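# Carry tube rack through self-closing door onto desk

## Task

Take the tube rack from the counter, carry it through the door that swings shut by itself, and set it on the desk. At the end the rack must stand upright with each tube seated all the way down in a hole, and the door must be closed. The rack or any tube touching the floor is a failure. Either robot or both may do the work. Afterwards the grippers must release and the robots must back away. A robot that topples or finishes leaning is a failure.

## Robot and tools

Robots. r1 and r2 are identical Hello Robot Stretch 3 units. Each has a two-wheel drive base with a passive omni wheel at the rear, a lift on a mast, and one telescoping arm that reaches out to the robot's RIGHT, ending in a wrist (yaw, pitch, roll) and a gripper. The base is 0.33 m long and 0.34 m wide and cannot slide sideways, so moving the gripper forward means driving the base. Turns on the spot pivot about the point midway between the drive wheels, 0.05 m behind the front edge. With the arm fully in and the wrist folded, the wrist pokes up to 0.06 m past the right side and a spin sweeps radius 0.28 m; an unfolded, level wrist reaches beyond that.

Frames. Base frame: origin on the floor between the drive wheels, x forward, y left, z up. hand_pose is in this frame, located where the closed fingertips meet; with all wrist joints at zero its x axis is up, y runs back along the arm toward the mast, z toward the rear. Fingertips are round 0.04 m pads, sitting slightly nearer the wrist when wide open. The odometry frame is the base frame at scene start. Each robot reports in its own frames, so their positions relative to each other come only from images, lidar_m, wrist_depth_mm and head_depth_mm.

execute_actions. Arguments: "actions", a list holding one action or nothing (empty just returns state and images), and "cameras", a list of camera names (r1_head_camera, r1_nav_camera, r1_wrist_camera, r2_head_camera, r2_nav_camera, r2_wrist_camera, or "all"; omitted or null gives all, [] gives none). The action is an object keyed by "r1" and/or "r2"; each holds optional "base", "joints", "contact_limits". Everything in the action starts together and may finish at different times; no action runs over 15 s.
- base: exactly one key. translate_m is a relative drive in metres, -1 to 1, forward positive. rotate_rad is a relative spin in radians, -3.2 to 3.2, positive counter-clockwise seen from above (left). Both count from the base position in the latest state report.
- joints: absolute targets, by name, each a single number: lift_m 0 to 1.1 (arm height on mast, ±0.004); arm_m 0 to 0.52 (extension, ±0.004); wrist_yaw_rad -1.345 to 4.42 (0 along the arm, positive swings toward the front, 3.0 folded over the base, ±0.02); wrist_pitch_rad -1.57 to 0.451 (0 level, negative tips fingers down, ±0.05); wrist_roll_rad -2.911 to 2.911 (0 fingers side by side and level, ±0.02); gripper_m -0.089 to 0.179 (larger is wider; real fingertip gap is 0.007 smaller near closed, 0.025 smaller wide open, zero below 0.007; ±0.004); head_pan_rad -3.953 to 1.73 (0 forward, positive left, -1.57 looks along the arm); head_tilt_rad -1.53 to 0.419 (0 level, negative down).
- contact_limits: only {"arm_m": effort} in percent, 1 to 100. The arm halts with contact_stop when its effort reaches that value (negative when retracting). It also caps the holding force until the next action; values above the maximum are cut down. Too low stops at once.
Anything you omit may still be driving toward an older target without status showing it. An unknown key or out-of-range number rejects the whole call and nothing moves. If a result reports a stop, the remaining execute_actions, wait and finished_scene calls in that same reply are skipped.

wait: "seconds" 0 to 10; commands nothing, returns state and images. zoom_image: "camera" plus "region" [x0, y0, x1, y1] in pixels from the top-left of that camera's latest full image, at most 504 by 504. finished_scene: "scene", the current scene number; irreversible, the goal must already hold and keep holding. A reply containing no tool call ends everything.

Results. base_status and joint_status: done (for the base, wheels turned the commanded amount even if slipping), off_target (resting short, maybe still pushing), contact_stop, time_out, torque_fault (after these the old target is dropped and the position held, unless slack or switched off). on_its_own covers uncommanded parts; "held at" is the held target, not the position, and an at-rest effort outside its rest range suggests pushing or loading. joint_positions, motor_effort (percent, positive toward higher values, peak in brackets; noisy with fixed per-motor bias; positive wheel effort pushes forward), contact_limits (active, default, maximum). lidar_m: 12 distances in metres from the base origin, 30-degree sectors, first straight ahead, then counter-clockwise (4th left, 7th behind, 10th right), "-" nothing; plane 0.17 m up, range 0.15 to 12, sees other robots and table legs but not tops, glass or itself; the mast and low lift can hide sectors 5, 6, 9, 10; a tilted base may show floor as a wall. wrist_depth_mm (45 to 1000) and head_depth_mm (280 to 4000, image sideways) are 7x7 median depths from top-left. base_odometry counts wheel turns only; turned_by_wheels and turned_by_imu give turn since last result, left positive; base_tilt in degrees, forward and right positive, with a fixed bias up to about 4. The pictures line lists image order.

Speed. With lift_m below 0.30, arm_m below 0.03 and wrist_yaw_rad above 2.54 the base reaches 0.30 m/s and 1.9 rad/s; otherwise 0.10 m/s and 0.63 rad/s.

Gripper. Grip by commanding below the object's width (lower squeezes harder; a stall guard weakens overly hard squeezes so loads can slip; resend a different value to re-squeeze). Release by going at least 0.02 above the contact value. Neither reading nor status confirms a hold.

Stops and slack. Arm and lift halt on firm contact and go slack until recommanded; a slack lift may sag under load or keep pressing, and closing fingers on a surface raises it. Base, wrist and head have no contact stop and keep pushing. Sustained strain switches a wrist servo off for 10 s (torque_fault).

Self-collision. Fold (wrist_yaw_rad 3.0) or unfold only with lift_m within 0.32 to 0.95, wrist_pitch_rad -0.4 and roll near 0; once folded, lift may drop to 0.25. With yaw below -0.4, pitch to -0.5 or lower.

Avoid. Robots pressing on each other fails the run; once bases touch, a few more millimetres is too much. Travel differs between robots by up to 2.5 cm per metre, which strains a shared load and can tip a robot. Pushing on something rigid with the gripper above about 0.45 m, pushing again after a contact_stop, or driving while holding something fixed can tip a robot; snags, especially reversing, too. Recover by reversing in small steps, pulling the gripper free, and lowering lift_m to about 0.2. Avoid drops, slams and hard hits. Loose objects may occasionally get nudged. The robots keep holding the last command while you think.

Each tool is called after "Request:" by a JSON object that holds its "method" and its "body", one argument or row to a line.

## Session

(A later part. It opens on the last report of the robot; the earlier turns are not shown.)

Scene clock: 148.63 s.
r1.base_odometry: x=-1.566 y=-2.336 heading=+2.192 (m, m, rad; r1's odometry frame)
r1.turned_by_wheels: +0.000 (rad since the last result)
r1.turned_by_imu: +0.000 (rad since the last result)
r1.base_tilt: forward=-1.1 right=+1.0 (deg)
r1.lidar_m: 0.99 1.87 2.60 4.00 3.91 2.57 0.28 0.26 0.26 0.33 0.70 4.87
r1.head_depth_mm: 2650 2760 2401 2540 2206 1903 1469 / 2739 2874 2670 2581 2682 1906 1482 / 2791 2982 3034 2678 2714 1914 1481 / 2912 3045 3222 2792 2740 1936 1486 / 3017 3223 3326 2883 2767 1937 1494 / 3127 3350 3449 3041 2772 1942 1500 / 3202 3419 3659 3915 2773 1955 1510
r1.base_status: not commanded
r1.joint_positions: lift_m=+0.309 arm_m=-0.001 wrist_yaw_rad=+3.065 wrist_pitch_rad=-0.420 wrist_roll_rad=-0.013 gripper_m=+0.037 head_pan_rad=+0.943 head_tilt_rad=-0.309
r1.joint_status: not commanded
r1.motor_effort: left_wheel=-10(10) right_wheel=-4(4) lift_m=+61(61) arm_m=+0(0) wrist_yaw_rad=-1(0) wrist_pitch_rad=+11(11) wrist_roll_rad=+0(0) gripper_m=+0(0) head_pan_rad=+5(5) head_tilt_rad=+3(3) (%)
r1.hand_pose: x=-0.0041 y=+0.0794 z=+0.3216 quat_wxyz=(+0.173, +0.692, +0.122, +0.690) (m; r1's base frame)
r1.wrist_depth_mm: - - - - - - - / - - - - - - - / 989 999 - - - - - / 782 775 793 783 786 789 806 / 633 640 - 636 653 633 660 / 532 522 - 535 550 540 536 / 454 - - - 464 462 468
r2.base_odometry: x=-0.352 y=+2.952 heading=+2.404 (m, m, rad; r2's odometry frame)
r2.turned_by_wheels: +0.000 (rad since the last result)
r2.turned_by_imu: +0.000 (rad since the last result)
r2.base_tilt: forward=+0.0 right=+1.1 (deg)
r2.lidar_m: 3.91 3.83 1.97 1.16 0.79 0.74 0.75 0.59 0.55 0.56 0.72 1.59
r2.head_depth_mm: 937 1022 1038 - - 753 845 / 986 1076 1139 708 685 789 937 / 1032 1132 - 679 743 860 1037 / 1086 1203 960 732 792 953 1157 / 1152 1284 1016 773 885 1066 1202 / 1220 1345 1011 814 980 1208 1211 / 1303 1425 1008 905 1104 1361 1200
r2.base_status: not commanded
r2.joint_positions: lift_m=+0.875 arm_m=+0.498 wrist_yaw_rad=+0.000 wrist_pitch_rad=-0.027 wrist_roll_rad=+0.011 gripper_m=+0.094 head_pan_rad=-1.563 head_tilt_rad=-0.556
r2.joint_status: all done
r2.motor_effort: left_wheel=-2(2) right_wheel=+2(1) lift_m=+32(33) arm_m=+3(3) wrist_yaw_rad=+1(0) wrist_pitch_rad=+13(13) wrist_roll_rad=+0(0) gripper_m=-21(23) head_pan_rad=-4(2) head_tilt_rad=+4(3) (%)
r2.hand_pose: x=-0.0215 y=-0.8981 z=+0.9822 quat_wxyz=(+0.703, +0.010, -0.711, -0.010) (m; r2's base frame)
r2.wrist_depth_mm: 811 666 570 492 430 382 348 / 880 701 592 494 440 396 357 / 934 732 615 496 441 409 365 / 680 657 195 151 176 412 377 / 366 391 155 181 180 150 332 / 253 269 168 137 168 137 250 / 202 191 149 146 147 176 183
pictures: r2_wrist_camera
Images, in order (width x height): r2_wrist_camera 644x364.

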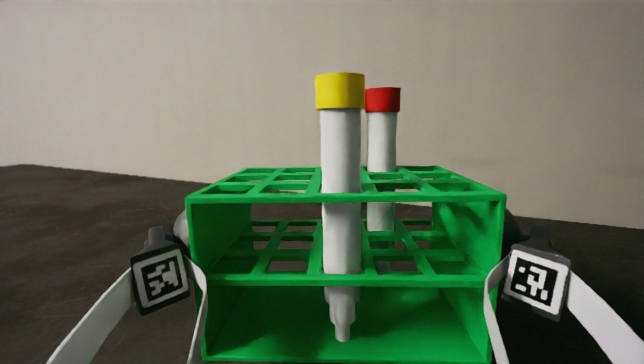

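Request:
{"method": "execute_actions", "body": {
  "actions": [
    {"r2":{"joints":{"arm_m":0.005,"head_pan_rad":0,"head_tilt_rad":-1.0}}}
  ],
  "cameras": []
}}

Request:
{"method": "execute_actions", "body": {
  "actions": [
    {"r2":{"base":{"rotate_rad":1.43},"joints":{"lift_m":0.29,"wrist_yaw_rad":2.58}}}
  ],
  "cameras": ["r2_wrist_camera"]
}}

Request:
{"method": "execute_actions", "body": {
  "actions": [
    {"r2":{"base":{"translate_m":1}}}
  ],
  "cameras": ["r2_nav_camera"]
}}

Scene clock: 161.77 s.
r1.base_odometry: x=-1.566 y=-2.336 heading=+2.192 (m, m, rad; r1's odometry frame)
r1.turned_by_wheels: +0.000 (rad since the last result)
r1.turned_by_imu: +0.001 (rad since the last result)
r1.base_tilt: forward=-1.2 right=+1.0 (deg)
r1.lidar_m: 1.00 1.86 2.61 4.02 3.91 2.59 0.28 0.26 0.26 0.33 0.70 4.86
r1.head_depth_mm: 2622 2789 2017 2509 2229 1903 1473 / 2747 2917 2978 2606 2687 1919 1478 / 2830 2985 3077 2677 2710 1916 1482 / 2924 3048 3212 2793 2762 1929 1485 / 2982 3179 3339 2907 2752 1941 1495 / 3121 3321 3458 3020 2747 1944 1508 / 3209 3448 3702 3856 2783 1958 1509
r1.base_status: not commanded
r1.joint_positions: lift_m=+0.309 arm_m=-0.001 wrist_yaw_rad=+3.065 wrist_pitch_rad=-0.420 wrist_roll_rad=-0.013 gripper_m=+0.037 head_pan_rad=+0.943 head_tilt_rad=-0.309
r1.joint_status: not commanded
r1.motor_effort: left_wheel=-9(10) right_wheel=-5(4) lift_m=+61(61) arm_m=+0(0) wrist_yaw_rad=-1(1) wrist_pitch_rad=+11(11) wrist_roll_rad=+0(0) gripper_m=+0(0) head_pan_rad=+5(4) head_tilt_rad=+4(3) (%)
r1.hand_pose: x=-0.0041 y=+0.0794 z=+0.3216 quat_wxyz=(+0.173, +0.692, +0.122, +0.690) (m; r1's base frame)
r1.wrist_depth_mm: - - - - - - - / - - - - - - - / 994 - - - - - - / 750 774 797 786 784 789 800 / 627 636 - 636 654 648 648 / 525 531 - 531 549 536 539 / 460 - - - 464 464 465
r2.base_odometry: x=-0.352 y=+2.952 heading=+2.404 (m, m, rad; r2's odometry frame)
r2.turned_by_wheels: +0.000 (rad since the last result)
r2.turned_by_imu: +0.000 (rad since the last result)
r2.base_tilt: forward=+0.1 right=+1.0 (deg)
r2.lidar_m: 3.90 3.83 1.97 1.16 0.79 0.73 0.75 0.59 0.55 0.56 0.72 1.59
r2.head_depth_mm: 2468 2036 1731 1504 1334 1201 1086 / 2477 2025 1717 1504 1338 1188 1083 / 2448 2037 1729 1511 1339 1194 1106 / 2470 2035 1729 1505 1330 1195 1114 / 2476 2043 1721 1497 1338 1202 1117 / 2459 2036 1733 1513 1341 1194 1092 / 2501 2032 1740 1514 1348 1200 1085
r2.base_status: not commanded
r2.joint_positions: lift_m=+0.875 arm_m=+0.005 wrist_yaw_rad=+0.000 wrist_pitch_rad=-0.029 wrist_roll_rad=+0.011 gripper_m=+0.094 head_pan_rad=-0.007 head_tilt_rad=-0.988
r2.joint_status: all done
r2.motor_effort: left_wheel=-2(2) right_wheel=+2(2) lift_m=+32(32) arm_m=-5(5) wrist_yaw_rad=+0(0) wrist_pitch_rad=+13(13) wrist_roll_rad=+0(0) gripper_m=-22(21) head_pan_rad=+2(32) head_tilt_rad=-6(33) (%)
r2.hand_pose: x=-0.0215 y=-0.4058 z=+0.9818 quat_wxyz=(+0.703, +0.010, -0.711, -0.011) (m; r2's base frame)
r2.wrist_depth_mm: - - - 947 848 761 674 / - - - 950 861 771 696 / - - - 962 867 795 715 / 703 671 194 151 176 589 578 / 700 568 155 181 181 150 338 / 783 635 169 137 169 137 253 / 894 614 150 146 147 295 281
pictures: none
No camera images: the call's "cameras" was empty. Leave "cameras" out to get every camera's image.

Scene clock: 167.93 s.
r1.base_odometry: x=-1.566 y=-2.336 heading=+2.192 (m, m, rad; r1's odometry frame)
r1.turned_by_wheels: +0.000 (rad since the last result)
r1.turned_by_imu: +0.001 (rad since the last result)
r1.base_tilt: forward=-1.1 right=+1.0 (deg)
r1.lidar_m: 1.00 1.86 2.61 4.02 3.90 2.59 0.28 0.26 0.26 0.33 0.70 4.86
r1.head_depth_mm: 2631 2766 2642 2471 2271 1906 1477 / 2731 2890 3010 2592 2237 1911 1483 / 2824 3003 3078 2720 2730 1923 1488 / 2907 3052 3189 2765 2769 1931 1491 / 2991 3184 3355 2900 2768 1943 1495 / 3070 3278 3422 3047 2771 1958 1496 / 3189 3400 3650 3914 2811 1965 1509
r1.base_status: not commanded
r1.joint_positions: lift_m=+0.309 arm_m=-0.001 wrist_yaw_rad=+3.065 wrist_pitch_rad=-0.420 wrist_roll_rad=-0.013 gripper_m=+0.037 head_pan_rad=+0.943 head_tilt_rad=-0.309
r1.joint_status: not commanded
r1.motor_effort: left_wheel=-9(10) right_wheel=-5(4) lift_m=+60(60) arm_m=+0(0) wrist_yaw_rad=-1(1) wrist_pitch_rad=+11(11) wrist_roll_rad=+0(1) gripper_m=-1(0) head_pan_rad=+5(5) head_tilt_rad=+3(3) (%)
r1.hand_pose: x=-0.0041 y=+0.0794 z=+0.3216 quat_wxyz=(+0.173, +0.692, +0.122, +0.690) (m; r1's base frame)
r1.wrist_depth_mm: - - - - - - - / - - - - - - - / 992 - - - - - - / 770 777 789 793 779 813 807 / 628 626 - 643 650 644 649 / 525 533 - 534 546 541 549 / 450 - - - 461 467 464
r2.base_odometry: x=-0.352 y=+2.952 heading=-2.449 (m, m, rad; r2's odometry frame)
r2.turned_by_wheels: +1.430 (rad since the last result)
r2.turned_by_imu: +1.448 (rad since the last result)
r2.base_tilt: forward=+0.0 right=+0.9 (deg)
r2.lidar_m: 1.42 0.84 0.74 0.74 0.86 0.55 0.55 0.65 1.16 3.85 4.10 1.98
r2.head_depth_mm: 1952 1929 1722 1515 1336 1197 1080 / 2097 2031 1728 1496 1337 1192 1101 / 2174 2037 1739 1508 1344 1200 1113 / 2325 2032 1734 1508 1344 1200 1116 / 2437 1972 1737 1517 1338 1200 774 / 1251 1399 1582 1513 1338 1201 1082 / 1064 1164 1278 1417 1343 1202 1089
r2.base_status: done
r2.joint_positions: lift_m=+0.290 arm_m=+0.005 wrist_yaw_rad=+2.578 wrist_pitch_rad=-0.029 wrist_roll_rad=+0.011 gripper_m=+0.094 head_pan_rad=-0.007 head_tilt_rad=-0.988
r2.joint_status: all done
r2.motor_effort: left_wheel=-3(7) right_wheel=+3(9) lift_m=+17(27) arm_m=-5(4) wrist_yaw_rad=+3(1) wrist_pitch_rad=+13(13) wrist_roll_rad=+0(0) gripper_m=-22(21) head_pan_rad=+2(3) head_tilt_rad=-6(6) (%)
r2.hand_pose: x=+0.1151 y=+0.0656 z=+0.3975 quat_wxyz=(+0.206, +0.686, -0.188, +0.673) (m; r2's base frame)
r2.wrist_depth_mm: 627 660 695 750 811 861 971 / 644 677 723 763 839 921 985 / 662 700 750 779 876 947 - / 678 725 194 148 176 - - / 704 745 155 154 180 150 - / 718 740 169 138 168 136 866 / 694 671 150 147 147 608 636
pictures: r2_wrist_camera
Images, in order (width x height): r2_wrist_camera 644x364.

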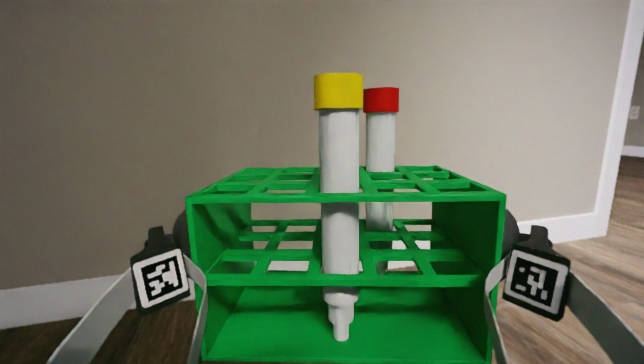

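Scene clock: 172.93 s.
r1.base_odometry: x=-1.566 y=-2.336 heading=+2.192 (m, m, rad; r1's odometry frame)
r1.turned_by_wheels: +0.000 (rad since the last result)
r1.turned_by_imu: +0.001 (rad since the last result)
r1.base_tilt: forward=-1.1 right=+1.1 (deg)
r1.lidar_m: 0.99 1.05 2.60 4.02 3.90 2.59 0.28 0.26 0.26 0.33 0.70 4.89
r1.head_depth_mm: 2648 2747 2898 2538 2609 1769 1250 / 2762 2875 2977 2600 2706 1932 1485 / 2826 2952 3120 2666 2731 1917 1491 / 2928 3097 3200 2821 2718 1943 1492 / 2994 3179 3309 2953 2739 1938 1495 / 3131 3265 3477 3074 2773 1944 1505 / 3198 3428 3622 3866 2802 1955 1496
r1.base_status: not commanded
r1.joint_positions: lift_m=+0.309 arm_m=-0.001 wrist_yaw_rad=+3.065 wrist_pitch_rad=-0.420 wrist_roll_rad=-0.013 gripper_m=+0.037 head_pan_rad=+0.943 head_tilt_rad=-0.309
r1.joint_status: not commanded
r1.motor_effort: left_wheel=-10(9) right_wheel=-4(4) lift_m=+61(60) arm_m=+0(0) wrist_yaw_rad=-2(1) wrist_pitch_rad=+11(11) wrist_roll_rad=+0(0) gripper_m=-1(1) head_pan_rad=+5(5) head_tilt_rad=+3(3) (%)
r1.hand_pose: x=-0.0041 y=+0.0794 z=+0.3216 quat_wxyz=(+0.173, +0.692, +0.122, +0.690) (m; r1's base frame)
r1.wrist_depth_mm: - - - - - - - / - - - - - - - / - - - - - - - / 770 773 797 782 798 810 795 / 628 629 - 635 645 635 640 / 534 536 - 532 542 541 544 / 456 - - - 467 462 466
r2.base_odometry: x=-1.121 y=+2.313 heading=-2.449 (m, m, rad; r2's odometry frame)
r2.turned_by_wheels: +0.000 (rad since the last result)
r2.turned_by_imu: +0.003 (rad since the last result)
r2.base_tilt: forward=+0.0 right=+1.0 (deg)
r2.lidar_m: 1.33 0.52 0.46 0.46 0.54 0.96 1.51 1.77 4.13 4.14 3.02 1.05
r2.head_depth_mm: 1163 1344 1545 1487 1333 1196 1088 / 1204 1433 1657 1504 1339 1194 1106 / 1259 1494 1687 1505 1329 1200 1115 / 1330 1595 1745 1513 1334 1189 1118 / 2476 2038 1736 1508 1323 1200 776 / 2440 2014 1734 1500 1315 1203 1092 / 2424 2029 1740 1476 981 1123 1092
r2.base_status: done
r2.joint_positions: lift_m=+0.290 arm_m=+0.005 wrist_yaw_rad=+2.579 wrist_pitch_rad=-0.029 wrist_roll_rad=+0.011 gripper_m=+0.094 head_pan_rad=-0.007 head_tilt_rad=-0.989
r2.joint_status: not commanded
r2.motor_effort: left_wheel=-3(8) right_wheel=+3(13) lift_m=+17(17) arm_m=-4(4) wrist_yaw_rad=+1(2) wrist_pitch_rad=+13(13) wrist_roll_rad=+0(0) gripper_m=-22(22) head_pan_rad=+3(1) head_tilt_rad=-5(6) (%)
r2.hand_pose: x=+0.1150 y=+0.0657 z=+0.3975 quat_wxyz=(+0.206, +0.686, -0.187, +0.673) (m; r2's base frame)
r2.wrist_depth_mm: 403 427 455 485 514 - - / 412 440 467 490 525 - - / 426 449 479 495 547 - - / 440 466 194 149 176 - - / 453 480 155 166 180 149 - / 466 485 168 137 169 136 862 / 474 519 150 146 147 610 633
pictures: r2_nav_camera (sideways: a quarter turn counterclockwise sets it upright)
Images, in order (width x height): r2_nav_camera 672x504.

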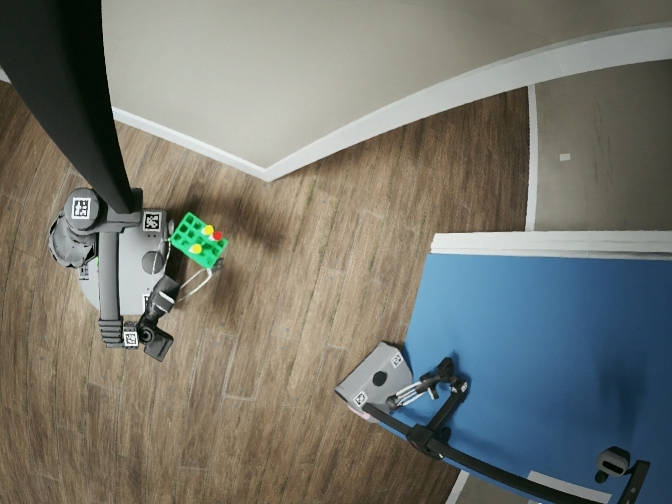

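Request:
{"method": "execute_actions", "body": {
  "actions": [
    {"r2":{"base":{"translate_m":0.7}}}
  ],
  "cameras": []
}}

Request:
{"method": "execute_actions", "body": {
  "actions": [
    {"r2":{"base":{"rotate_rad":1.22}}}
  ],
  "cameras": ["r2_nav_camera"]
}}

Request:
{"method": "execute_actions", "body": {
  "actions": [
    {"r2":{"base":{"translate_m":1}}}
  ],
  "cameras": []
}}

Request:
{"method": "execute_actions", "body": {
  "actions": [
    {"r1":{"base":{"translate_m":0.29},"joints":{"head_pan_rad":0,"head_tilt_rad":-1.1}},"r2":{"base":{"rotate_rad":1.3},"joints":{"head_tilt_rad":-0.7}}}
  ],
  "cameras": []
}}

Request:
{"method": "execute_actions", "body": {
  "actions": [
    {"r1":{"base":{"rotate_rad":-0.5}},"r2":{"base":{"translate_m":1}}}
  ],
  "cameras": ["r2_nav_camera"]
}}

Scene clock: 187.33 s.
r1.base_odometry: x=-1.566 y=-2.336 heading=+2.192 (m, m, rad; r1's odometry frame)
r1.turned_by_wheels: +0.000 (rad since the last result)
r1.turned_by_imu: +0.001 (rad since the last result)
r1.base_tilt: forward=-1.1 right=+1.0 (deg)
r1.lidar_m: 0.56 1.86 2.60 4.02 3.89 2.59 0.28 0.26 0.26 0.33 0.70 4.87
r1.head_depth_mm: 2663 2804 2915 2552 2616 1909 1476 / 2705 2899 2989 2599 2664 1913 1488 / 2796 2947 3076 2693 2716 1918 1486 / 2908 3083 3222 2789 2708 1943 1482 / 3008 3207 3291 2896 2741 1932 1507 / 3087 3281 3477 3029 2781 1941 1498 / 3195 3437 3633 3906 2780 1961 1502
r1.base_status: not commanded
r1.joint_positions: lift_m=+0.309 arm_m=-0.001 wrist_yaw_rad=+3.065 wrist_pitch_rad=-0.420 wrist_roll_rad=-0.013 gripper_m=+0.037 head_pan_rad=+0.943 head_tilt_rad=-0.309
r1.joint_status: not commanded
r1.motor_effort: left_wheel=-10(10) right_wheel=-5(5) lift_m=+61(61) arm_m=+0(0) wrist_yaw_rad=+0(0) wrist_pitch_rad=+11(11) wrist_roll_rad=+0(0) gripper_m=+0(1) head_pan_rad=+4(4) head_tilt_rad=+3(3) (%)
r1.hand_pose: x=-0.0041 y=+0.0794 z=+0.3216 quat_wxyz=(+0.173, +0.692, +0.122, +0.690) (m; r1's base frame)
r1.wrist_depth_mm: - - - - - - - / - - - - - - - / 986 980 - - - - - / 763 768 797 771 798 797 810 / 626 629 - 646 657 648 654 / 532 528 - 534 546 535 539 / 456 - - - 465 462 470
r2.base_odometry: x=-1.660 y=+1.867 heading=-2.449 (m, m, rad; r2's odometry frame)
r2.turned_by_wheels: +0.000 (rad since the last result)
r2.turned_by_imu: +0.003 (rad since the last result)
r2.base_tilt: forward=+0.0 right=+1.0 (deg)
r2.lidar_m: 0.66 2.33 4.17 4.38 0.41 0.55 2.19 2.55 4.31 0.68 0.56 0.66
r2.head_depth_mm: 558 656 798 1005 1290 1176 1085 / 578 686 840 1079 1313 1196 1105 / 604 717 890 1167 1340 1199 1110 / 646 778 970 1307 1330 1199 1115 / 699 863 1621 1472 1330 1199 772 / 2129 2044 1721 1505 1333 1198 1089 / 2243 2045 1727 1514 1333 1194 1091
r2.base_status: done
r2.joint_positions: lift_m=+0.290 arm_m=+0.005 wrist_yaw_rad=+2.579 wrist_pitch_rad=-0.029 wrist_roll_rad=+0.011 gripper_m=+0.094 head_pan_rad=-0.007 head_tilt_rad=-0.989
r2.joint_status: not commanded
r2.motor_effort: left_wheel=-3(7) right_wheel=+3(14) lift_m=+17(17) arm_m=-4(4) wrist_yaw_rad=+1(2) wrist_pitch_rad=+13(13) wrist_roll_rad=+0(0) gripper_m=-21(21) head_pan_rad=+2(1) head_tilt_rad=-5(6) (%)
r2.hand_pose: x=+0.1150 y=+0.0657 z=+0.3975 quat_wxyz=(+0.205, +0.686, -0.187, +0.673) (m; r2's base frame)
r2.wrist_depth_mm: - - - - - - - / - - - - - - - / - - - - - - - / - - 194 149 177 - - / - - 156 154 181 150 617 / 877 934 169 137 168 137 583 / 687 669 150 146 147 607 611
pictures: none
No camera images: the call's "cameras" was empty. Leave "cameras" out to get every camera's image.

Scene clock: 189.37 s.
r1.base_odometry: x=-1.566 y=-2.336 heading=+2.192 (m, m, rad; r1's odometry frame)
r1.turned_by_wheels: +0.000 (rad since the last result)
r1.turned_by_imu: +0.000 (rad since the last result)
r1.base_tilt: forward=-1.1 right=+1.0 (deg)
r1.lidar_m: 0.56 1.87 2.60 4.00 3.91 2.58 0.28 0.26 0.26 0.33 0.70 4.88
r1.head_depth_mm: 2672 2801 2910 2545 2600 1907 1469 / 2763 2874 2958 2601 2643 1908 1486 / 2797 2956 3102 2671 2720 1907 1497 / 2886 3088 3191 2781 2744 1926 1492 / 3002 3155 3304 2939 2754 1943 1495 / 3135 3277 3462 3040 2776 1919 1493 / 3157 3451 3673 3797 2759 1956 1508
r1.base_status: not commanded
r1.joint_positions: lift_m=+0.309 arm_m=-0.001 wrist_yaw_rad=+3.065 wrist_pitch_rad=-0.420 wrist_roll_rad=-0.013 gripper_m=+0.037 head_pan_rad=+0.943 head_tilt_rad=-0.309
r1.joint_status: not commanded
r1.motor_effort: left_wheel=-9(9) right_wheel=-5(5) lift_m=+61(61) arm_m=+0(0) wrist_yaw_rad=-1(1) wrist_pitch_rad=+11(11) wrist_roll_rad=-1(0) gripper_m=-1(1) head_pan_rad=+4(4) head_tilt_rad=+3(3) (%)
r1.hand_pose: x=-0.0041 y=+0.0794 z=+0.3216 quat_wxyz=(+0.173, +0.692, +0.122, +0.690) (m; r1's base frame)
r1.wrist_depth_mm: - - - - - - - / - - - - - - - / - - - - - - - / 776 775 800 794 793 790 791 / 623 631 - 640 649 642 651 / 534 529 - 538 553 535 542 / 460 - - - 464 465 467
r2.base_odometry: x=-1.660 y=+1.867 heading=-1.229 (m, m, rad; r2's odometry frame)
r2.turned_by_wheels: +1.220 (rad since the last result)
r2.turned_by_imu: +1.232 (rad since the last result)
r2.base_tilt: forward=+0.0 right=+1.0 (deg)
r2.lidar_m: 4.35 0.48 0.40 0.81 2.22 2.91 4.31 0.56 0.56 0.66 0.68 2.63
r2.head_depth_mm: 2445 2031 1706 1500 1336 1191 1081 / 2450 2034 1716 1505 1331 1196 1098 / 2444 2034 1727 1493 1345 1200 1121 / 2473 2048 1721 1511 1334 1195 1112 / 2446 2014 1735 1517 1336 1205 775 / 2433 2016 1742 1509 1327 1185 1083 / 2486 2032 1740 1508 971 1140 1084
r2.base_status: done
r2.joint_positions: lift_m=+0.290 arm_m=+0.005 wrist_yaw_rad=+2.579 wrist_pitch_rad=-0.029 wrist_roll_rad=+0.011 gripper_m=+0.094 head_pan_rad=-0.007 head_tilt_rad=-0.989
r2.joint_status: not commanded
r2.motor_effort: left_wheel=-3(10) right_wheel=+3(14) lift_m=+17(17) arm_m=-4(4) wrist_yaw_rad=+1(1) wrist_pitch_rad=+13(13) wrist_roll_rad=+0(0) gripper_m=-21(21) head_pan_rad=+2(1) head_tilt_rad=-6(5) (%)
r2.hand_pose: x=+0.1150 y=+0.0657 z=+0.3975 quat_wxyz=(+0.205, +0.686, -0.187, +0.673) (m; r2's base frame)
r2.wrist_depth_mm: - - 616 423 - - - / - - 662 425 - - - / - - 712 132 - - - / - - 194 153 177 - - / - - 155 181 181 150 - / 883 937 169 137 168 137 864 / 686 662 150 146 147 615 632
pictures: r2_nav_camera (sideways: a quarter turn counterclockwise sets it upright)
Images, in order (width x height): r2_nav_camera 672x504.

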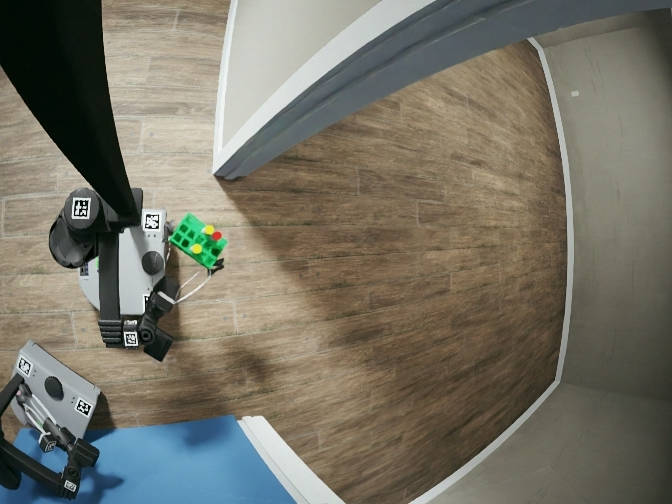

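Scene clock: 194.37 s.
r1.base_odometry: x=-1.566 y=-2.336 heading=+2.192 (m, m, rad; r1's odometry frame)
r1.turned_by_wheels: +0.000 (rad since the last result)
r1.turned_by_imu: +0.001 (rad since the last result)
r1.base_tilt: forward=-1.1 right=+0.9 (deg)
r1.lidar_m: 1.00 1.86 2.60 4.02 3.88 2.59 0.28 0.26 0.26 0.33 0.70 1.44
r1.head_depth_mm: 2661 2796 2921 2548 2598 1907 1474 / 2714 2877 2979 2585 2690 1918 1486 / 2820 2982 3076 2703 2693 1919 1486 / 2877 3108 3207 2789 2742 1939 1493 / 3008 3179 3317 2938 2717 1942 1498 / 3094 3289 3481 3021 2782 1947 1504 / 3190 3408 3627 3895 2796 1965 1499
r1.base_status: not commanded
r1.joint_positions: lift_m=+0.309 arm_m=-0.001 wrist_yaw_rad=+3.065 wrist_pitch_rad=-0.420 wrist_roll_rad=-0.013 gripper_m=+0.037 head_pan_rad=+0.943 head_tilt_rad=-0.309
r1.joint_status: not commanded
r1.motor_effort: left_wheel=-9(9) right_wheel=-4(5) lift_m=+60(61) arm_m=+0(0) wrist_yaw_rad=+1(1) wrist_pitch_rad=+11(11) wrist_roll_rad=+0(0) gripper_m=+0(0) head_pan_rad=+4(5) head_tilt_rad=+3(3) (%)
r1.hand_pose: x=-0.0041 y=+0.0794 z=+0.3216 quat_wxyz=(+0.173, +0.692, +0.122, +0.690) (m; r1's base frame)
r1.wrist_depth_mm: - - - - - - - / - - - - - - - / - - - - - - - / 763 769 790 787 790 803 808 / 627 624 - 647 659 642 642 / 522 529 - 537 550 544 548 / 457 - - - 468 471 471
r2.base_odometry: x=-1.325 y=+0.924 heading=-1.230 (m, m, rad; r2's odometry frame)
r2.turned_by_wheels: +0.000 (rad since the last result)
r2.turned_by_imu: +0.003 (rad since the last result)
r2.base_tilt: forward=+0.1 right=+1.0 (deg)
r2.lidar_m: 3.37 3.46 2.76 2.36 0.94 0.72 1.59 0.95 0.88 1.91 1.96 2.56
r2.head_depth_mm: 2426 2018 1730 1505 1335 1190 1085 / 2485 2037 1714 1505 1334 1192 1096 / 2454 2044 1719 1494 1330 1195 1114 / 2466 2045 1713 1498 1333 1197 1120 / 2445 2042 1724 1521 1349 1196 754 / 2475 2027 1732 1509 1343 1198 1091 / 2472 2064 1734 1503 1340 1201 1090
r2.base_status: done
r2.joint_positions: lift_m=+0.290 arm_m=+0.005 wrist_yaw_rad=+2.579 wrist_pitch_rad=-0.029 wrist_roll_rad=+0.011 gripper_m=+0.094 head_pan_rad=-0.007 head_tilt_rad=-0.989
r2.joint_status: not commanded
r2.motor_effort: left_wheel=-3(7) right_wheel=+4(14) lift_m=+17(17) arm_m=-4(4) wrist_yaw_rad=+2(1) wrist_pitch_rad=+13(13) wrist_roll_rad=+0(0) gripper_m=-21(21) head_pan_rad=+3(2) head_tilt_rad=-5(5) (%)
r2.hand_pose: x=+0.1150 y=+0.0657 z=+0.3975 quat_wxyz=(+0.205, +0.686, -0.187, +0.673) (m; r2's base frame)
r2.wrist_depth_mm: - - - - - - - / - - - - - - - / - - - - - - - / - - 195 152 177 - - / - - 156 181 180 150 - / 878 917 169 136 168 136 856 / 681 666 149 146 147 612 642
pictures: none
No camera images: the call's "cameras" was empty. Leave "cameras" out to get every camera's image.

Scene clock: 198.23 s.
r1.base_odometry: x=-1.735 y=-2.101 heading=+2.192 (m, m, rad; r1's odometry frame)
r1.turned_by_wheels: +0.000 (rad since the last result)
r1.turned_by_imu: +0.001 (rad since the last result)
r1.base_tilt: forward=-1.1 right=+1.0 (deg)
r1.lidar_m: 0.71 1.40 2.37 3.72 4.06 0.32 0.27 0.27 0.31 0.53 1.10 0.80
r1.head_depth_mm: 2146 1879 1642 1447 1298 1179 1083 / 665 839 1585 1446 1308 1177 - / 690 835 1038 1393 1311 1191 - / 804 988 1273 1440 1307 1183 - / 950 1208 1577 1461 1317 1189 1130 / 1150 1557 1667 1469 1321 1193 1108 / 1451 1847 1652 1470 1325 1192 1094
r1.base_status: done
r1.joint_positions: lift_m=+0.309 arm_m=-0.001 wrist_yaw_rad=+3.065 wrist_pitch_rad=-0.420 wrist_roll_rad=-0.013 gripper_m=+0.037 head_pan_rad=+0.007 head_tilt_rad=-1.086
r1.joint_status: all done
r1.on_its_own: left_wheel is at rest, and its effort (-19) is outside its rest range (-18 to +18)
r1.motor_effort: left_wheel=-19(21) right_wheel=-3(4) lift_m=+60(61) arm_m=+0(0) wrist_yaw_rad=+0(1) wrist_pitch_rad=+11(11) wrist_roll_rad=+0(1) gripper_m=-1(0) head_pan_rad=-5(55) head_tilt_rad=-4(27) (%)
r1.hand_pose: x=-0.0041 y=+0.0794 z=+0.3216 quat_wxyz=(+0.173, +0.692, +0.122, +0.690) (m; r1's base frame)
r1.wrist_depth_mm: - - - - - - - / - - - - - - - / - - - - - - - / 779 763 803 802 798 794 809 / 622 624 - 635 647 644 651 / 523 528 - 539 549 538 538 / 434 - - - 462 463 466
r2.base_odometry: x=-1.325 y=+0.924 heading=+0.070 (m, m, rad; r2's odometry frame)
r2.turned_by_wheels: +1.300 (rad since the last result)
r2.turned_by_imu: +1.313 (rad since the last result)
r2.base_tilt: forward=+0.1 right=+1.0 (deg)
r2.lidar_m: 2.75 1.44 0.74 0.72 1.13 0.89 1.10 1.91 2.11 3.37 3.38 3.43
r2.head_depth_mm: 2806 3107 2519 1956 1584 1331 1140 / 2504 2982 2527 1935 1578 1330 1142 / 2613 2983 2522 1950 1578 1327 1144 / 2527 2836 2521 1939 1577 1330 1140 / 2327 2783 2517 1941 1559 1322 1144 / 2085 2651 2456 1935 1571 1316 1139 / 2293 2602 2500 1939 1554 1316 1139
r2.base_status: done
r2.joint_positions: lift_m=+0.290 arm_m=+0.005 wrist_yaw_rad=+2.579 wrist_pitch_rad=-0.029 wrist_roll_rad=+0.011 gripper_m=+0.094 head_pan_rad=-0.007 head_tilt_rad=-0.704
r2.joint_status: all done
r2.motor_effort: left_wheel=-3(12) right_wheel=+3(14) lift_m=+17(17) arm_m=-4(5) wrist_yaw_rad=+1(0) wrist_pitch_rad=+13(13) wrist_roll_rad=+0(0) gripper_m=-22(22) head_pan_rad=+2(2) head_tilt_rad=+2(27) (%)
r2.hand_pose: x=+0.1150 y=+0.0657 z=+0.3975 quat_wxyz=(+0.205, +0.686, -0.187, +0.673) (m; r2's base frame)
r2.wrist_depth_mm: - - 757 1000 - - - / - - 778 932 - - - / - - 791 929 - - - / - - 193 148 176 - - / - - 155 154 180 150 - / 884 937 168 137 168 137 870 / 691 665 150 146 147 610 631
pictures: none
No camera images: the call's "cameras" was empty. Leave "cameras" out to get every camera's image.

Scene clock: 203.23 s.
r1.base_odometry: x=-1.735 y=-2.100 heading=+1.692 (m, m, rad; r1's odometry frame)
r1.turned_by_wheels: -0.500 (rad since the last result)
r1.turned_by_imu: -0.499 (rad since the last result)
r1.base_tilt: forward=-1.1 right=+1.0 (deg)
r1.lidar_m: 0.74 0.71 1.50 2.38 3.81 4.07 0.28 0.25 0.25 0.30 0.54 4.64
r1.head_depth_mm: 2219 1881 1640 1450 1301 1185 1038 / 2218 1897 1633 1457 1306 1185 - / 2221 1893 1651 1464 1307 1184 - / 2239 1895 1660 1460 1313 1192 - / 1888 1828 1624 1416 1313 1190 1132 / 1469 829 986 1396 1324 1196 1105 / 630 764 1060 1419 1317 1202 1094
r1.base_status: done
r1.joint_positions: lift_m=+0.309 arm_m=-0.001 wrist_yaw_rad=+3.065 wrist_pitch_rad=-0.420 wrist_roll_rad=-0.013 gripper_m=+0.037 head_pan_rad=+0.007 head_tilt_rad=-1.086
r1.joint_status: not commanded
r1.motor_effort: left_wheel=-9(12) right_wheel=-11(17) lift_m=+61(61) arm_m=+0(0) wrist_yaw_rad=+0(0) wrist_pitch_rad=+11(11) wrist_roll_rad=+0(0) gripper_m=+0(0) head_pan_rad=-4(5) head_tilt_rad=-4(4) (%)
r1.hand_pose: x=-0.0041 y=+0.0794 z=+0.3216 quat_wxyz=(+0.173, +0.692, +0.122, +0.690) (m; r1's base frame)
r1.wrist_depth_mm: - - - - - - - / - - - - - - - / 994 - - - - - 950 / 775 774 808 791 801 792 798 / 625 625 - 631 660 638 647 / 530 534 - 535 541 544 535 / 458 - - - 463 469 470
r2.base_odometry: x=-0.328 y=+0.994 heading=+0.070 (m, m, rad; r2's odometry frame)
r2.turned_by_wheels: +0.000 (rad since the last result)
r2.turned_by_imu: +0.003 (rad since the last result)
r2.base_tilt: forward=+0.0 right=+1.0 (deg)
r2.lidar_m: 1.84 1.43 1.15 0.95 0.95 1.05 1.84 2.84 3.15 3.06 3.05 1.79
r2.head_depth_mm: 1677 1677 2288 1938 1589 1329 1143 / 1682 2036 2303 1933 1576 1324 1147 / 1624 1976 2247 1938 1572 1325 1145 / 1615 1914 2199 1926 1575 1315 1140 / 1559 1849 2140 1954 1572 1310 1141 / 1510 1146 2045 1950 1563 1326 1133 / 1477 1145 1947 1798 1561 1318 1135
r2.base_status: done
r2.joint_positions: lift_m=+0.290 arm_m=+0.005 wrist_yaw_rad=+2.579 wrist_pitch_rad=-0.029 wrist_roll_rad=+0.011 gripper_m=+0.094 head_pan_rad=-0.007 head_tilt_rad=-0.704
r2.joint_status: not commanded
r2.motor_effort: left_wheel=-3(7) right_wheel=+3(11) lift_m=+17(17) arm_m=-5(5) wrist_yaw_rad=+1(2) wrist_pitch_rad=+13(13) wrist_roll_rad=+0(0) gripper_m=-21(22) head_pan_rad=+2(1) head_tilt_rad=+3(3) (%)
r2.hand_pose: x=+0.1149 y=+0.0657 z=+0.3975 quat_wxyz=(+0.205, +0.686, -0.187, +0.673) (m; r2's base frame)
r2.wrist_depth_mm: 758 894 - - - - - / 768 896 - - - - - / 781 934 - - - - - / 797 958 194 152 176 - - / 797 916 156 181 181 150 - / 800 882 168 137 168 137 864 / 685 661 150 146 147 608 637
pictures: r2_nav_camera (sideways: a quarter turn counterclockwise sets it upright)
Images, in order (width x height): r2_nav_camera 672x504.

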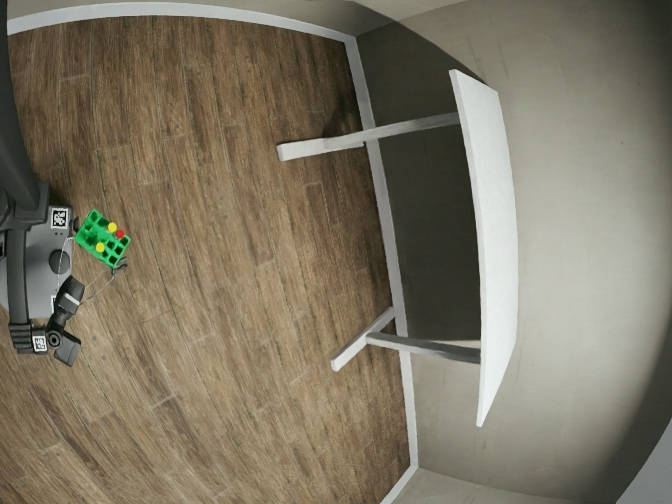

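Request:
{"method": "execute_actions", "body": {
  "actions": [
    {"r1":{"base":{"translate_m":0.36}},"r2":{"base":{"translate_m":0.52}}}
  ],
  "cameras": []
}}

Request:
{"method": "execute_actions", "body": {
  "actions": [
    {"r1":{"base":{"rotate_rad":-0.38}},"r2":{"base":{"rotate_rad":1.87}}}
  ],
  "cameras": []
}}

Request:
{"method": "execute_actions", "body": {
  "actions": [
    {"r1":{"base":{"translate_m":0.5}},"r2":{"joints":{"lift_m":0.93,"wrist_yaw_rad":1.2,"head_pan_rad":-1.57}}}
  ],
  "cameras": []
}}

Request:
{"method": "execute_actions", "body": {
  "actions": [
    {"r1":{"base":{"translate_m":0.08}},"r2":{"joints":{"wrist_yaw_rad":0}}}
  ],
  "cameras": ["r2_wrist_camera"]
}}

Scene clock: 217.37 s.
r1.base_odometry: x=-1.778 y=-1.743 heading=+1.692 (m, m, rad; r1's odometry frame)
r1.turned_by_wheels: +0.000 (rad since the last result)
r1.turned_by_imu: +0.002 (rad since the last result)
r1.base_tilt: forward=-1.1 right=+1.0 (deg)
r1.lidar_m: 4.38 0.39 0.57 2.23 2.86 0.32 0.27 0.27 0.31 0.51 2.53 4.31
r1.head_depth_mm: 2205 1878 1639 1452 1296 1175 1077 / 2205 1905 1646 1447 1309 1181 - / 2226 1877 1647 1449 1305 1188 - / 2249 1883 1644 1459 1307 1189 - / 2245 1906 1656 1464 1274 1192 1127 / 2259 1852 1652 764 965 1190 1100 / 2195 1790 524 605 1215 1195 1093
r1.base_status: translate_m off_target (by the wheels' count: +0.3601 of +0.3600)
r1.joint_positions: lift_m=+0.309 arm_m=-0.001 wrist_yaw_rad=+3.065 wrist_pitch_rad=-0.420 wrist_roll_rad=-0.013 gripper_m=+0.037 head_pan_rad=+0.007 head_tilt_rad=-1.086
r1.joint_status: not commanded
r1.on_its_own: left_wheel is at rest, and its effort (-22) is outside its rest range (-18 to +18)
r1.motor_effort: left_wheel=-22(23) right_wheel=-10(11) lift_m=+61(60) arm_m=+0(0) wrist_yaw_rad=-1(0) wrist_pitch_rad=+11(11) wrist_roll_rad=+0(0) gripper_m=-1(0) head_pan_rad=-4(4) head_tilt_rad=-5(4) (%)
r1.hand_pose: x=-0.0041 y=+0.0794 z=+0.3216 quat_wxyz=(+0.173, +0.692, +0.122, +0.690) (m; r1's base frame)
r1.wrist_depth_mm: - - - - - - 431 / - - - - - 924 407 / - 986 - - - 796 356 / 777 772 808 780 800 655 365 / 625 622 - 638 668 609 384 / 529 532 - 534 545 511 424 / 444 - - - 462 460 454
r2.base_odometry: x=+0.191 y=+1.031 heading=+0.070 (m, m, rad; r2's odometry frame)
r2.turned_by_wheels: +0.000 (rad since the last result)
r2.turned_by_imu: +0.002 (rad since the last result)
r2.base_tilt: forward=+0.0 right=+0.9 (deg)
r2.lidar_m: 1.42 0.99 1.35 1.12 1.12 1.24 2.34 3.31 3.51 2.91 2.89 1.29
r2.head_depth_mm: 1323 954 1388 1724 1576 1328 1147 / 1284 956 1750 1909 1573 1323 1145 / 1269 953 763 1886 1579 1325 1149 / 1235 944 724 1850 1577 1326 1146 / 1204 945 722 1813 1566 1323 1139 / 1164 941 686 1761 1569 1317 1133 / 1145 932 687 1708 1567 1319 1137
r2.base_status: done
r2.joint_positions: lift_m=+0.290 arm_m=+0.005 wrist_yaw_rad=+2.579 wrist_pitch_rad=-0.029 wrist_roll_rad=+0.011 gripper_m=+0.094 head_pan_rad=-0.007 head_tilt_rad=-0.704
r2.joint_status: not commanded
r2.motor_effort: left_wheel=-3(6) right_wheel=+3(13) lift_m=+17(17) arm_m=-5(5) wrist_yaw_rad=+0(1) wrist_pitch_rad=+13(13) wrist_roll_rad=+0(0) gripper_m=-21(22) head_pan_rad=+2(1) head_tilt_rad=+2(2) (%)
r2.hand_pose: x=+0.1149 y=+0.0657 z=+0.3975 quat_wxyz=(+0.205, +0.686, -0.187, +0.673) (m; r2's base frame)
r2.wrist_depth_mm: 882 - - - - - - / 890 - - - - - - / 899 - - - - - - / 915 - 194 148 176 - - / 940 - 156 167 181 150 - / 888 934 169 137 168 137 855 / 690 667 150 146 147 610 632
pictures: none
No camera images: the call's "cameras" was empty. Leave "cameras" out to get every camera's image.

Scene clock: 219.77 s.
r1.base_odometry: x=-1.778 y=-1.743 heading=+1.312 (m, m, rad; r1's odometry frame)
r1.turned_by_wheels: -0.380 (rad since the last result)
r1.turned_by_imu: -0.378 (rad since the last result)
r1.base_tilt: forward=-1.2 right=+1.0 (deg)
r1.lidar_m: 4.31 0.45 0.39 0.95 2.32 0.43 0.28 0.26 0.26 0.32 0.67 2.93
r1.head_depth_mm: 2205 1872 1633 1441 1298 1182 1081 / 2206 1885 1643 1458 1305 1185 - / 2221 1889 1644 1459 1303 1181 - / 2208 1893 1639 1458 1308 1185 - / 2243 1897 1661 1455 1319 1192 1129 / 2261 1914 1660 1465 1317 1174 1103 / 2261 1917 1676 1472 912 1154 1095
r1.base_status: done
r1.joint_positions: lift_m=+0.309 arm_m=-0.001 wrist_yaw_rad=+3.065 wrist_pitch_rad=-0.420 wrist_roll_rad=-0.013 gripper_m=+0.037 head_pan_rad=+0.007 head_tilt_rad=-1.087
r1.joint_status: not commanded
r1.motor_effort: left_wheel=-13(13) right_wheel=-16(24) lift_m=+61(61) arm_m=+0(0) wrist_yaw_rad=+0(0) wrist_pitch_rad=+11(11) wrist_roll_rad=+0(1) gripper_m=+0(0) head_pan_rad=-5(4) head_tilt_rad=-5(4) (%)
r1.hand_pose: x=-0.0041 y=+0.0794 z=+0.3216 quat_wxyz=(+0.173, +0.692, +0.122, +0.690) (m; r1's base frame)
r1.wrist_depth_mm: - - - - 627 354 362 / - - - - 630 383 - / 996 995 - - 632 419 994 / 757 763 790 783 636 475 811 / 629 631 - 634 550 558 646 / 526 524 - 533 552 539 542 / 454 - - - 467 464 464
r2.base_odometry: x=+0.191 y=+1.031 heading=+1.940 (m, m, rad; r2's odometry frame)
r2.turned_by_wheels: +1.870 (rad since the last result)
r2.turned_by_imu: +1.887 (rad since the last result)
r2.base_tilt: forward=+0.0 right=+1.1 (deg)
r2.lidar_m: 1.12 1.15 1.50 3.31 3.42 3.03 2.89 2.11 1.30 1.42 0.99 1.18
r2.head_depth_mm: 923 1045 1211 1424 1591 1332 1151 / 923 1049 1217 1438 1576 1330 1145 / 923 1052 1216 1442 1574 1335 1148 / 927 1050 1215 1442 1566 1320 1143 / 927 1055 1220 1451 1569 1327 1143 / 927 1055 1221 1452 1571 1326 1142 / 933 1054 1228 1459 1569 1318 1140
r2.base_status: done
r2.joint_positions: lift_m=+0.290 arm_m=+0.005 wrist_yaw_rad=+2.579 wrist_pitch_rad=-0.029 wrist_roll_rad=+0.011 gripper_m=+0.094 head_pan_rad=-0.007 head_tilt_rad=-0.704
r2.joint_status: not commanded
r2.motor_effort: left_wheel=-2(10) right_wheel=+3(15) lift_m=+17(17) arm_m=-5(4) wrist_yaw_rad=+1(0) wrist_pitch_rad=+13(13) wrist_roll_rad=+0(0) gripper_m=-21(21) head_pan_rad=+1(2) head_tilt_rad=+2(2) (%)
r2.hand_pose: x=+0.1149 y=+0.0657 z=+0.3975 quat_wxyz=(+0.205, +0.686, -0.187, +0.673) (m; r2's base frame)
r2.wrist_depth_mm: - - - - - 999 817 / - - - - - - 826 / - - - - - - 852 / - - 194 149 177 - 871 / - - 156 154 181 150 860 / 875 935 168 137 168 136 812 / 691 670 150 146 147 608 633
pictures: none
No camera images: the call's "cameras" was empty. Leave "cameras" out to get every camera's image.

Scene clock: 226.67 s.
r1.base_odometry: x=-1.650 y=-1.259 heading=+1.312 (m, m, rad; r1's odometry frame)
r1.turned_by_wheels: +0.000 (rad since the last result)
r1.turned_by_imu: +0.003 (rad since the last result)
r1.base_tilt: forward=-1.1 right=+1.0 (deg)
r1.lidar_m: 3.81 3.76 1.55 0.59 0.38 0.28 0.28 0.29 0.40 0.87 2.09 2.96
r1.head_depth_mm: 2203 1882 1637 1456 1301 1185 1082 / 2193 1879 1631 1454 1309 1184 - / 2220 1881 1636 1458 1308 1185 - / 2214 1883 1650 1459 1307 1184 - / 2240 1892 1657 1469 1317 1184 1133 / 2246 1916 1665 1466 1316 1194 1103 / 2258 1914 1663 1474 1320 1198 1096
r1.base_status: translate_m off_target (by the wheels' count: +0.5002 of +0.5000)
r1.joint_positions: lift_m=+0.309 arm_m=-0.001 wrist_yaw_rad=+3.065 wrist_pitch_rad=-0.420 wrist_roll_rad=-0.013 gripper_m=+0.037 head_pan_rad=+0.007 head_tilt_rad=-1.088
r1.joint_status: not commanded
r1.on_its_own: left_wheel is at rest, and its effort (-21) is outside its rest range (-18 to +18); right_wheel is at rest, and its effort (-21) is outside its rest range (-18 to +18)
r1.motor_effort: left_wheel=-21(25) right_wheel=-21(24) lift_m=+60(60) arm_m=+0(0) wrist_yaw_rad=+0(1) wrist_pitch_rad=+11(11) wrist_roll_rad=+0(0) gripper_m=+0(0) head_pan_rad=-5(4) head_tilt_rad=-3(4) (%)
r1.hand_pose: x=-0.0041 y=+0.0794 z=+0.3216 quat_wxyz=(+0.173, +0.692, +0.122, +0.690) (m; r1's base frame)
r1.wrist_depth_mm: 306 313 - - - - - / 327 339 - - - - - / 353 367 952 - - - - / 354 414 779 785 795 794 788 / 350 447 - 642 649 638 648 / 354 491 - 532 551 546 550 / 338 - - - 461 464 466
r2.base_odometry: x=+0.191 y=+1.031 heading=+1.940 (m, m, rad; r2's odometry frame)
r2.turned_by_wheels: +0.000 (rad since the last result)
r2.turned_by_imu: +0.000 (rad since the last result)
r2.base_tilt: forward=+0.0 right=+1.0 (deg)
r2.lidar_m: 1.12 1.15 1.50 3.32 3.42 3.02 2.89 2.11 1.30 1.42 0.98 1.18
r2.head_depth_mm: 1181 958 729 1812 - - 1150 / 1179 956 730 1785 - - 1147 / 1197 950 726 1784 1680 - 1127 / 1186 946 724 1812 1570 - 1140 / 1193 940 723 1820 - - 1140 / 1201 941 722 1743 - 1243 1134 / 1204 939 719 1754 1541 1260 1137
r2.base_status: not commanded
r2.joint_positions: lift_m=+0.930 arm_m=+0.005 wrist_yaw_rad=+1.202 wrist_pitch_rad=-0.029 wrist_roll_rad=+0.011 gripper_m=+0.094 head_pan_rad=-1.563 head_tilt_rad=-0.704
r2.joint_status: all done
r2.motor_effort: left_wheel=-3(3) right_wheel=+3(4) lift_m=+32(34) arm_m=-4(5) wrist_yaw_rad=-3(4) wrist_pitch_rad=+13(13) wrist_roll_rad=+0(0) gripper_m=-21(22) head_pan_rad=-3(33) head_tilt_rad=+2(2) (%)
r2.hand_pose: x=+0.2169 y=-0.2425 z=+1.0368 quat_wxyz=(+0.586, +0.410, -0.580, +0.389) (m; r2's base frame)
r2.wrist_depth_mm: 797 875 942 - - - - / 834 894 984 - - - - / 850 919 - - - - - / 863 946 194 149 176 - 631 / 887 958 156 154 180 150 376 / 910 953 168 137 168 137 608 / 922 - 149 146 147 - -
pictures: none
No camera images: the call's "cameras" was empty. Leave "cameras" out to get every camera's image.

Scene clock: 228.70 s.
r1.base_odometry: x=-1.629 y=-1.182 heading=+1.312 (m, m, rad; r1's odometry frame)
r1.turned_by_wheels: +0.000 (rad since the last result)
r1.turned_by_imu: +0.001 (rad since the last result)
r1.base_tilt: forward=-1.1 right=+1.0 (deg)
r1.lidar_m: 3.74 3.72 1.50 0.84 0.40 0.35 0.34 0.36 0.51 1.27 2.08 2.97
r1.head_depth_mm: 2231 1877 1632 1445 1303 1180 1083 / 2179 1892 1632 1447 1302 1175 - / 2222 1886 1641 1456 1311 1186 - / 2226 1895 1643 1462 1316 1184 - / 2257 1909 1657 1460 1315 1184 1127 / 2246 1888 1654 1465 1311 1192 1103 / 2247 1922 1660 1474 1322 1193 1089
r1.base_status: done
r1.joint_positions: lift_m=+0.309 arm_m=-0.001 wrist_yaw_rad=+3.065 wrist_pitch_rad=-0.420 wrist_roll_rad=-0.013 gripper_m=+0.037 head_pan_rad=+0.007 head_tilt_rad=-1.088
r1.joint_status: not commanded
r1.motor_effort: left_wheel=+0(15) right_wheel=-1(17) lift_m=+60(60) arm_m=+0(0) wrist_yaw_rad=+0(1) wrist_pitch_rad=+11(11) wrist_roll_rad=-1(0) gripper_m=-1(0) head_pan_rad=-4(4) head_tilt_rad=-4(4) (%)
r1.hand_pose: x=-0.0041 y=+0.0794 z=+0.3216 quat_wxyz=(+0.173, +0.692, +0.122, +0.690) (m; r1's base frame)
r1.wrist_depth_mm: 314 413 - - - - - / 337 416 - - - - - / 363 420 - - - - - / 388 429 791 789 790 794 813 / 411 478 - 640 660 648 660 / 413 506 - 532 545 544 533 / 405 - - - 464 464 465
r2.base_odometry: x=+0.191 y=+1.031 heading=+1.940 (m, m, rad; r2's odometry frame)
r2.turned_by_wheels: +0.000 (rad since the last result)
r2.turned_by_imu: +0.000 (rad since the last result)
r2.base_tilt: forward=+0.0 right=+1.0 (deg)
r2.lidar_m: 1.12 1.15 1.50 3.31 3.41 3.04 2.89 2.11 1.30 1.42 0.99 1.17
r2.head_depth_mm: 1179 956 729 1801 - - - / 1178 950 431 461 - - - / 1188 950 412 418 - - 1110 / 1192 949 692 1111 1572 1324 1131 / 1196 947 722 1818 1586 1322 1138 / 1194 942 721 1712 1494 1297 1143 / 1200 937 719 1811 1573 1319 1140
r2.base_status: not commanded
r2.joint_positions: lift_m=+0.930 arm_m=+0.005 wrist_yaw_rad=+0.002 wrist_pitch_rad=-0.029 wrist_roll_rad=+0.011 gripper_m=+0.094 head_pan_rad=-1.563 head_tilt_rad=-0.704
r2.joint_status: all done
r2.motor_effort: left_wheel=-3(3) right_wheel=+3(3) lift_m=+31(31) arm_m=-5(4) wrist_yaw_rad=-1(5) wrist_pitch_rad=+13(13) wrist_roll_rad=+0(0) gripper_m=-22(22) head_pan_rad=-4(3) head_tilt_rad=+2(2) (%)
r2.hand_pose: x=-0.0209 y=-0.4058 z=+1.0368 quat_wxyz=(+0.703, +0.011, -0.711, -0.010) (m; r2's base frame)
r2.wrist_depth_mm: - - - - - - - / - - - - - - - / - - - 131 - - - / - 744 194 152 176 654 643 / 418 444 155 181 181 150 409 / - - 168 137 168 136 879 / - - 150 146 148 - -
pictures: r2_wrist_camera
Images, in order (width x height): r2_wrist_camera 644x364.

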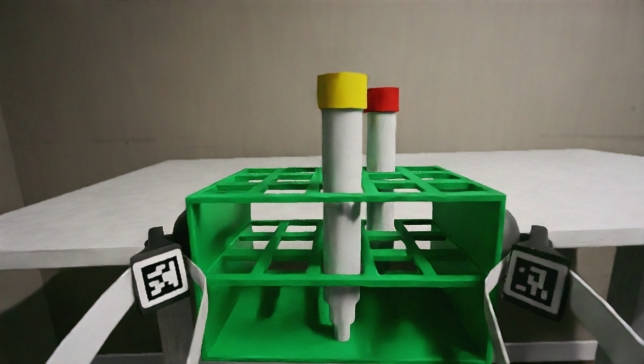

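Request:
{"method": "execute_actions", "body": {
  "actions": [
    {"r1":{"base":{"translate_m":0.3},"joints":{"head_pan_rad":-3.14,"head_tilt_rad":-0.7}},"r2":{"joints":{"arm_m":0.39,"lift_m":0.915}}}
  ],
  "cameras": ["r2_wrist_camera","r1_nav_camera"]
}}

Scene clock: 237.17 s.
r1.base_odometry: x=-1.553 y=-0.892 heading=+1.312 (m, m, rad; r1's odometry frame)
r1.turned_by_wheels: +0.000 (rad since the last result)
r1.turned_by_imu: +0.002 (rad since the last result)
r1.base_tilt: forward=-1.1 right=+1.1 (deg)
r1.lidar_m: 3.45 3.62 1.33 1.82 0.75 0.62 0.64 0.67 0.92 2.00 2.11 3.00
r1.head_depth_mm: 508 571 653 762 880 1030 1139 / 512 576 656 766 922 1150 1158 / 515 580 662 774 928 1159 1167 / 517 583 668 780 938 1183 1160 / 520 587 672 786 950 1199 1162 / 524 593 677 793 961 1214 1167 / 526 594 682 800 965 1226 1169
r1.base_status: done
r1.joint_positions: lift_m=+0.309 arm_m=-0.001 wrist_yaw_rad=+3.065 wrist_pitch_rad=-0.420 wrist_roll_rad=-0.013 gripper_m=+0.037 head_pan_rad=-3.133 head_tilt_rad=-0.705
r1.joint_status: all done
r1.motor_effort: left_wheel=+0(4) right_wheel=-2(2) lift_m=+60(60) arm_m=+0(0) wrist_yaw_rad=-1(1) wrist_pitch_rad=+11(11) wrist_roll_rad=+0(1) gripper_m=+0(1) head_pan_rad=-4(58) head_tilt_rad=+1(18) (%)
r1.hand_pose: x=-0.0041 y=+0.0794 z=+0.3216 quat_wxyz=(+0.173, +0.692, +0.122, +0.690) (m; r1's base frame)
r1.wrist_depth_mm: 702 913 - - - - - / 693 924 - - - - - / 700 900 - - - - - / 684 774 803 773 789 804 790 / 607 627 - 645 651 643 646 / 528 531 - 536 542 540 536 / 455 - - - 461 465 461
r2.base_odometry: x=+0.191 y=+1.031 heading=+1.940 (m, m, rad; r2's odometry frame)
r2.turned_by_wheels: +0.000 (rad since the last result)
r2.turned_by_imu: +0.000 (rad since the last result)
r2.base_tilt: forward=+0.0 right=+1.0 (deg)
r2.lidar_m: 1.12 1.15 1.34 3.32 3.40 3.01 2.89 2.11 1.30 1.41 0.99 1.18
r2.head_depth_mm: 1184 1090 - 1820 1538 1332 1150 / 1184 1136 1644 1804 1587 1338 1149 / 1184 1082 1640 1798 1579 1322 1141 / 1190 946 724 1810 1575 1314 1148 / 1199 940 723 1821 1572 1317 1141 / 1204 940 722 1701 1488 1297 1139 / 1197 943 722 1802 1557 1330 1142
r2.base_status: not commanded
r2.joint_positions: lift_m=+0.915 arm_m=+0.390 wrist_yaw_rad=+0.000 wrist_pitch_rad=-0.029 wrist_roll_rad=+0.011 gripper_m=+0.094 head_pan_rad=-1.563 head_tilt_rad=-0.704
r2.joint_status: all done
r2.motor_effort: left_wheel=-3(3) right_wheel=+3(3) lift_m=+17(27) arm_m=+4(3) wrist_yaw_rad=-1(1) wrist_pitch_rad=+13(13) wrist_roll_rad=+0(0) gripper_m=-21(21) head_pan_rad=-2(2) head_tilt_rad=+2(2) (%)
r2.hand_pose: x=-0.0213 y=-0.7900 z=+1.0225 quat_wxyz=(+0.703, +0.011, -0.711, -0.010) (m; r2's base frame)
r2.wrist_depth_mm: 719 723 728 731 731 750 740 / 756 751 756 746 756 764 769 / 770 782 780 773 772 794 796 / 785 655 194 149 176 581 568 / 368 397 156 166 181 150 335 / 254 269 169 137 168 136 252 / 203 192 150 146 147 177 184
pictures: r1_nav_camera (sideways: a quarter turn counterclockwise sets it upright), r2_wrist_camera
Images, in order (width x height): r1_nav_camera 672x504, r2_wrist_camera 644x364.

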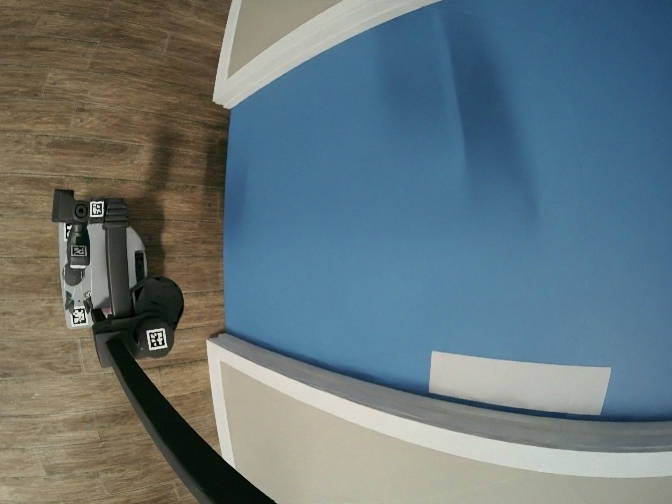

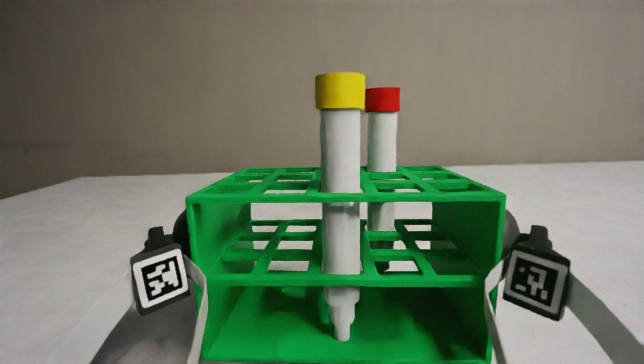

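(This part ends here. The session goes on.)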